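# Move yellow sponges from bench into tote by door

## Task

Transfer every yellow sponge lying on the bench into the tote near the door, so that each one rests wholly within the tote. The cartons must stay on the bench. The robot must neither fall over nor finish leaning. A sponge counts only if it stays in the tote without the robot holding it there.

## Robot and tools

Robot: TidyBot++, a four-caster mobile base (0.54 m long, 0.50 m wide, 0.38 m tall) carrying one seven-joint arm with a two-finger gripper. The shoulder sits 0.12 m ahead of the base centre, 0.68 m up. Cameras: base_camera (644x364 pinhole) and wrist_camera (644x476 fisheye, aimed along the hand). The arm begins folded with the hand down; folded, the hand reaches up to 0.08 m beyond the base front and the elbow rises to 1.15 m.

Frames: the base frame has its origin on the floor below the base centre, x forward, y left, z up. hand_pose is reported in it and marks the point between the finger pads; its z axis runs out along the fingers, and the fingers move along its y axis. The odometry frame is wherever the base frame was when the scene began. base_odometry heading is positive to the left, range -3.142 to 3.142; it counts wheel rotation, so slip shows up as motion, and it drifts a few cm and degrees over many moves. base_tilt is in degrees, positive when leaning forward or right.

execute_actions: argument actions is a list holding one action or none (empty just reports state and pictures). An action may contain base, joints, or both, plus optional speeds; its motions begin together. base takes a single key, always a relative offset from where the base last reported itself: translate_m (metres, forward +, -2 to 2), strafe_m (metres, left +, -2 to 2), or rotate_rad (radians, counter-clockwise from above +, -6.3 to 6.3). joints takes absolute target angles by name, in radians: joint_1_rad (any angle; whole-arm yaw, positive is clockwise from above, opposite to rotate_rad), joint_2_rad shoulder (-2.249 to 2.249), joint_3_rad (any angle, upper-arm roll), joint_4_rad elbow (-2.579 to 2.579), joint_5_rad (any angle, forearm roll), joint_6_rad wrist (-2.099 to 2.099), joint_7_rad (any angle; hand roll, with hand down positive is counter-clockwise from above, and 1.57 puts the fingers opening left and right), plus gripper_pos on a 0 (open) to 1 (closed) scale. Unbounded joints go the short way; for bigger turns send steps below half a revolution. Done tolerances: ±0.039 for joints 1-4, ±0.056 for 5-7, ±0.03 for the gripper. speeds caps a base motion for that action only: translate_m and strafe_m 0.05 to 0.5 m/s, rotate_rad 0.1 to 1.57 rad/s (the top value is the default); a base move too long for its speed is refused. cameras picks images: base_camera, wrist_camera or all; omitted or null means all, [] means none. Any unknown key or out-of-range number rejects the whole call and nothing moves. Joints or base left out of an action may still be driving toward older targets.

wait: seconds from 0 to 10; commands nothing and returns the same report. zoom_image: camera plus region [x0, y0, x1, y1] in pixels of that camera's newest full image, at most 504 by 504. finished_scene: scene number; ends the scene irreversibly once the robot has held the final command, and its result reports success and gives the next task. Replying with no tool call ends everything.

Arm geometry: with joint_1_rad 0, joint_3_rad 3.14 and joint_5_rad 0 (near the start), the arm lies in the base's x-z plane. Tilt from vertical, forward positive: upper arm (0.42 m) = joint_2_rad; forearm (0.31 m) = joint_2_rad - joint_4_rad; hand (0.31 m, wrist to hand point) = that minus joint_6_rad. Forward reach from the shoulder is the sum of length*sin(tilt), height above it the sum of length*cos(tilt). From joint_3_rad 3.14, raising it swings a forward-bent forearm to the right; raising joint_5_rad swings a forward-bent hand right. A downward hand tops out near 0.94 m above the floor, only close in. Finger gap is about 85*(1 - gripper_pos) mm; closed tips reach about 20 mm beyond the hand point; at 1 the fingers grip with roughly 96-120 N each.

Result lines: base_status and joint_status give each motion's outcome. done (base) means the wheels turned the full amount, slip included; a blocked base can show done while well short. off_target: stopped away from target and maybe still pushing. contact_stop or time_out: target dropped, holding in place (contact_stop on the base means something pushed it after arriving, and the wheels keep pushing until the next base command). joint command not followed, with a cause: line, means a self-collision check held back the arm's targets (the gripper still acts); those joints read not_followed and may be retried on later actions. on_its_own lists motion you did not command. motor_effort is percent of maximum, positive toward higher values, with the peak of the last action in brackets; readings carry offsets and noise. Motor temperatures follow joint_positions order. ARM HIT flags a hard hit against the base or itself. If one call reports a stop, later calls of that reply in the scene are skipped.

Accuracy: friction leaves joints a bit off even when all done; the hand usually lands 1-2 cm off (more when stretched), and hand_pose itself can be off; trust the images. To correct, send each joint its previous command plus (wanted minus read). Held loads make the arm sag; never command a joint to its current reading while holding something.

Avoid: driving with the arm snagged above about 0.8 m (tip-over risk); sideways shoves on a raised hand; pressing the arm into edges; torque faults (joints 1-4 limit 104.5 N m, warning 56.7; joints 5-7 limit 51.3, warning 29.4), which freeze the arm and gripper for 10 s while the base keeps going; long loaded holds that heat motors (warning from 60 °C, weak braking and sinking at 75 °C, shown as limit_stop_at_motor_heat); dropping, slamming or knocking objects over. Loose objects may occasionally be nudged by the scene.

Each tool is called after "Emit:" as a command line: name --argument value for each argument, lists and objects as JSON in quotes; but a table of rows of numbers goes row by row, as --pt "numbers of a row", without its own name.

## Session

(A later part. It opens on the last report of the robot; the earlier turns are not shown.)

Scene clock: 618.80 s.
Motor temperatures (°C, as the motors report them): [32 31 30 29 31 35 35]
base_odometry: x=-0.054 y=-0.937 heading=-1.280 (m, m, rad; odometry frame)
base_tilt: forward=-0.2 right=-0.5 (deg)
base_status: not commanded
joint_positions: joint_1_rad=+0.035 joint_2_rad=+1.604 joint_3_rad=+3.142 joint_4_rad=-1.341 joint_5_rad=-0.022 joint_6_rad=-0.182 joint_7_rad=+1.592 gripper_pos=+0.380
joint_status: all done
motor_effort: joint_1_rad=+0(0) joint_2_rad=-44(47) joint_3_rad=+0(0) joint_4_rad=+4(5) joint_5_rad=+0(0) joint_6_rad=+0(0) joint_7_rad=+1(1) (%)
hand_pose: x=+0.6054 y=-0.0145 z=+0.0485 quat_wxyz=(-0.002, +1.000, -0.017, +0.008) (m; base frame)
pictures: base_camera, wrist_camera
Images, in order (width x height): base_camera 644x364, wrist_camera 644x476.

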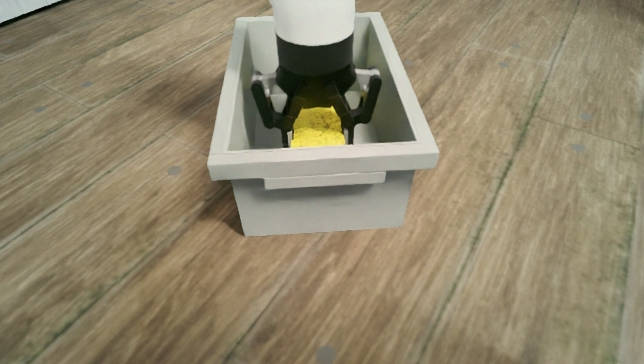

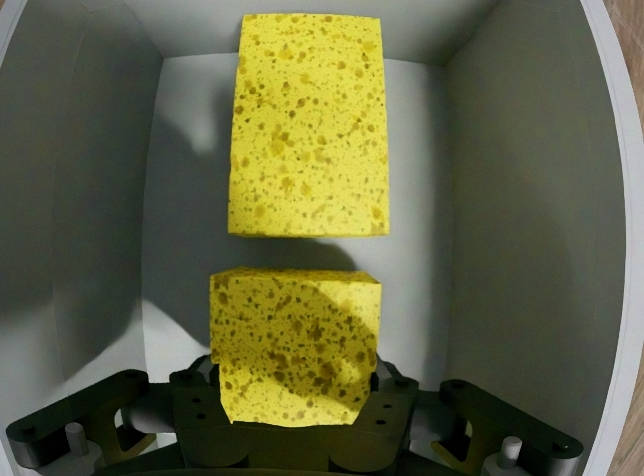

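Emit:
execute_actions --actions '[{"joints": {"gripper_pos": 0.2}}]' --cameras '["wrist_camera"]'

Emit:
execute_actions --actions '[{"joints": {"joint_2_rad": 1.22, "joint_4_rad": -1.72}}]'

Scene clock: 622.80 s.
Motor temperatures (°C, as the motors report them): [32 31 30 29 31 35 35]
base_odometry: x=-0.054 y=-0.937 heading=-1.280 (m, m, rad; odometry frame)
base_tilt: forward=-0.2 right=-0.5 (deg)
base_status: not commanded
joint_positions: joint_1_rad=+0.035 joint_2_rad=+1.604 joint_3_rad=+3.142 joint_4_rad=-1.341 joint_5_rad=-0.022 joint_6_rad=-0.182 joint_7_rad=+1.592 gripper_pos=+0.200
joint_status: all done
motor_effort: joint_1_rad=+0(0) joint_2_rad=-44(43) joint_3_rad=-1(1) joint_4_rad=+4(4) joint_5_rad=+0(0) joint_6_rad=+0(0) joint_7_rad=+1(1) (%)
hand_pose: x=+0.6057 y=-0.0145 z=+0.0485 quat_wxyz=(-0.002, +1.000, -0.017, +0.008) (m; base frame)
pictures: wrist_camera
Images, in order (width x height): wrist_camera 644x476.

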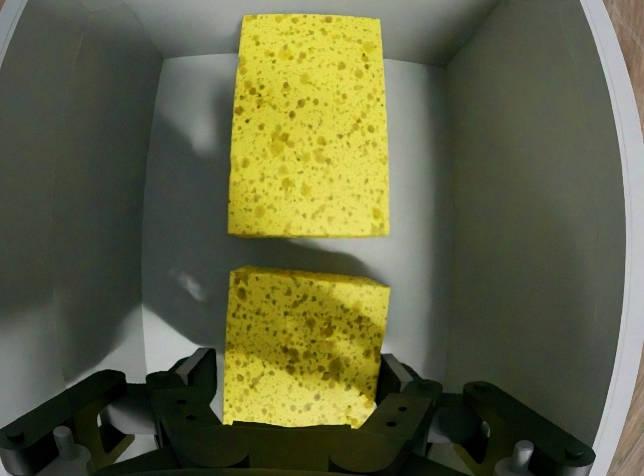

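Scene clock: 624.37 s.
Motor temperatures (°C, as the motors report them): [32 31 30 29 31 35 35]
base_odometry: x=-0.054 y=-0.937 heading=-1.280 (m, m, rad; odometry frame)
base_tilt: forward=-0.2 right=-0.5 (deg)
base_status: not commanded
joint_positions: joint_1_rad=+0.035 joint_2_rad=+1.233 joint_3_rad=+3.142 joint_4_rad=-1.706 joint_5_rad=-0.022 joint_6_rad=-0.182 joint_7_rad=+1.592 gripper_pos=+0.200
joint_status: all done
motor_effort: joint_1_rad=+0(0) joint_2_rad=-41(46) joint_3_rad=+0(0) joint_4_rad=+4(5) joint_5_rad=+0(0) joint_6_rad=+0(1) joint_7_rad=+1(1) (%)
hand_pose: x=+0.5856 y=-0.0138 z=+0.2023 quat_wxyz=(-0.002, +1.000, -0.017, +0.011) (m; base frame)
pictures: base_camera, wrist_camera
Images, in order (width x height): base_camera 644x364, wrist_camera 644x476.

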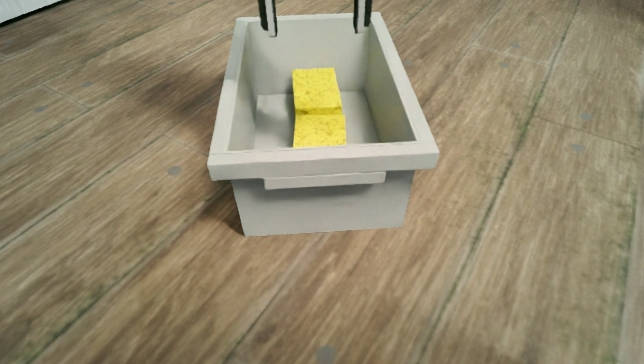

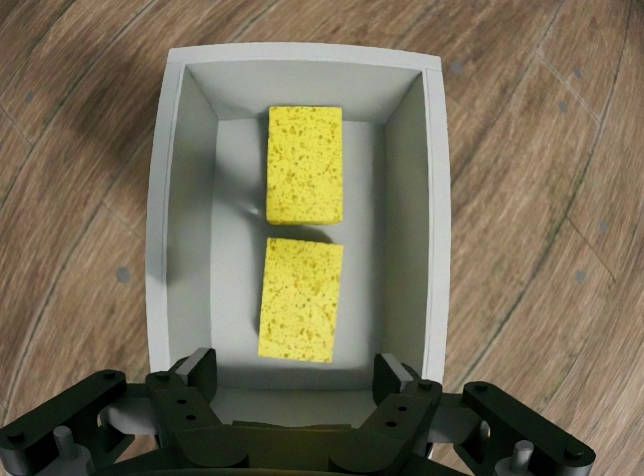

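Emit:
finished_scene --scene 1

The scene is finished: the task was done.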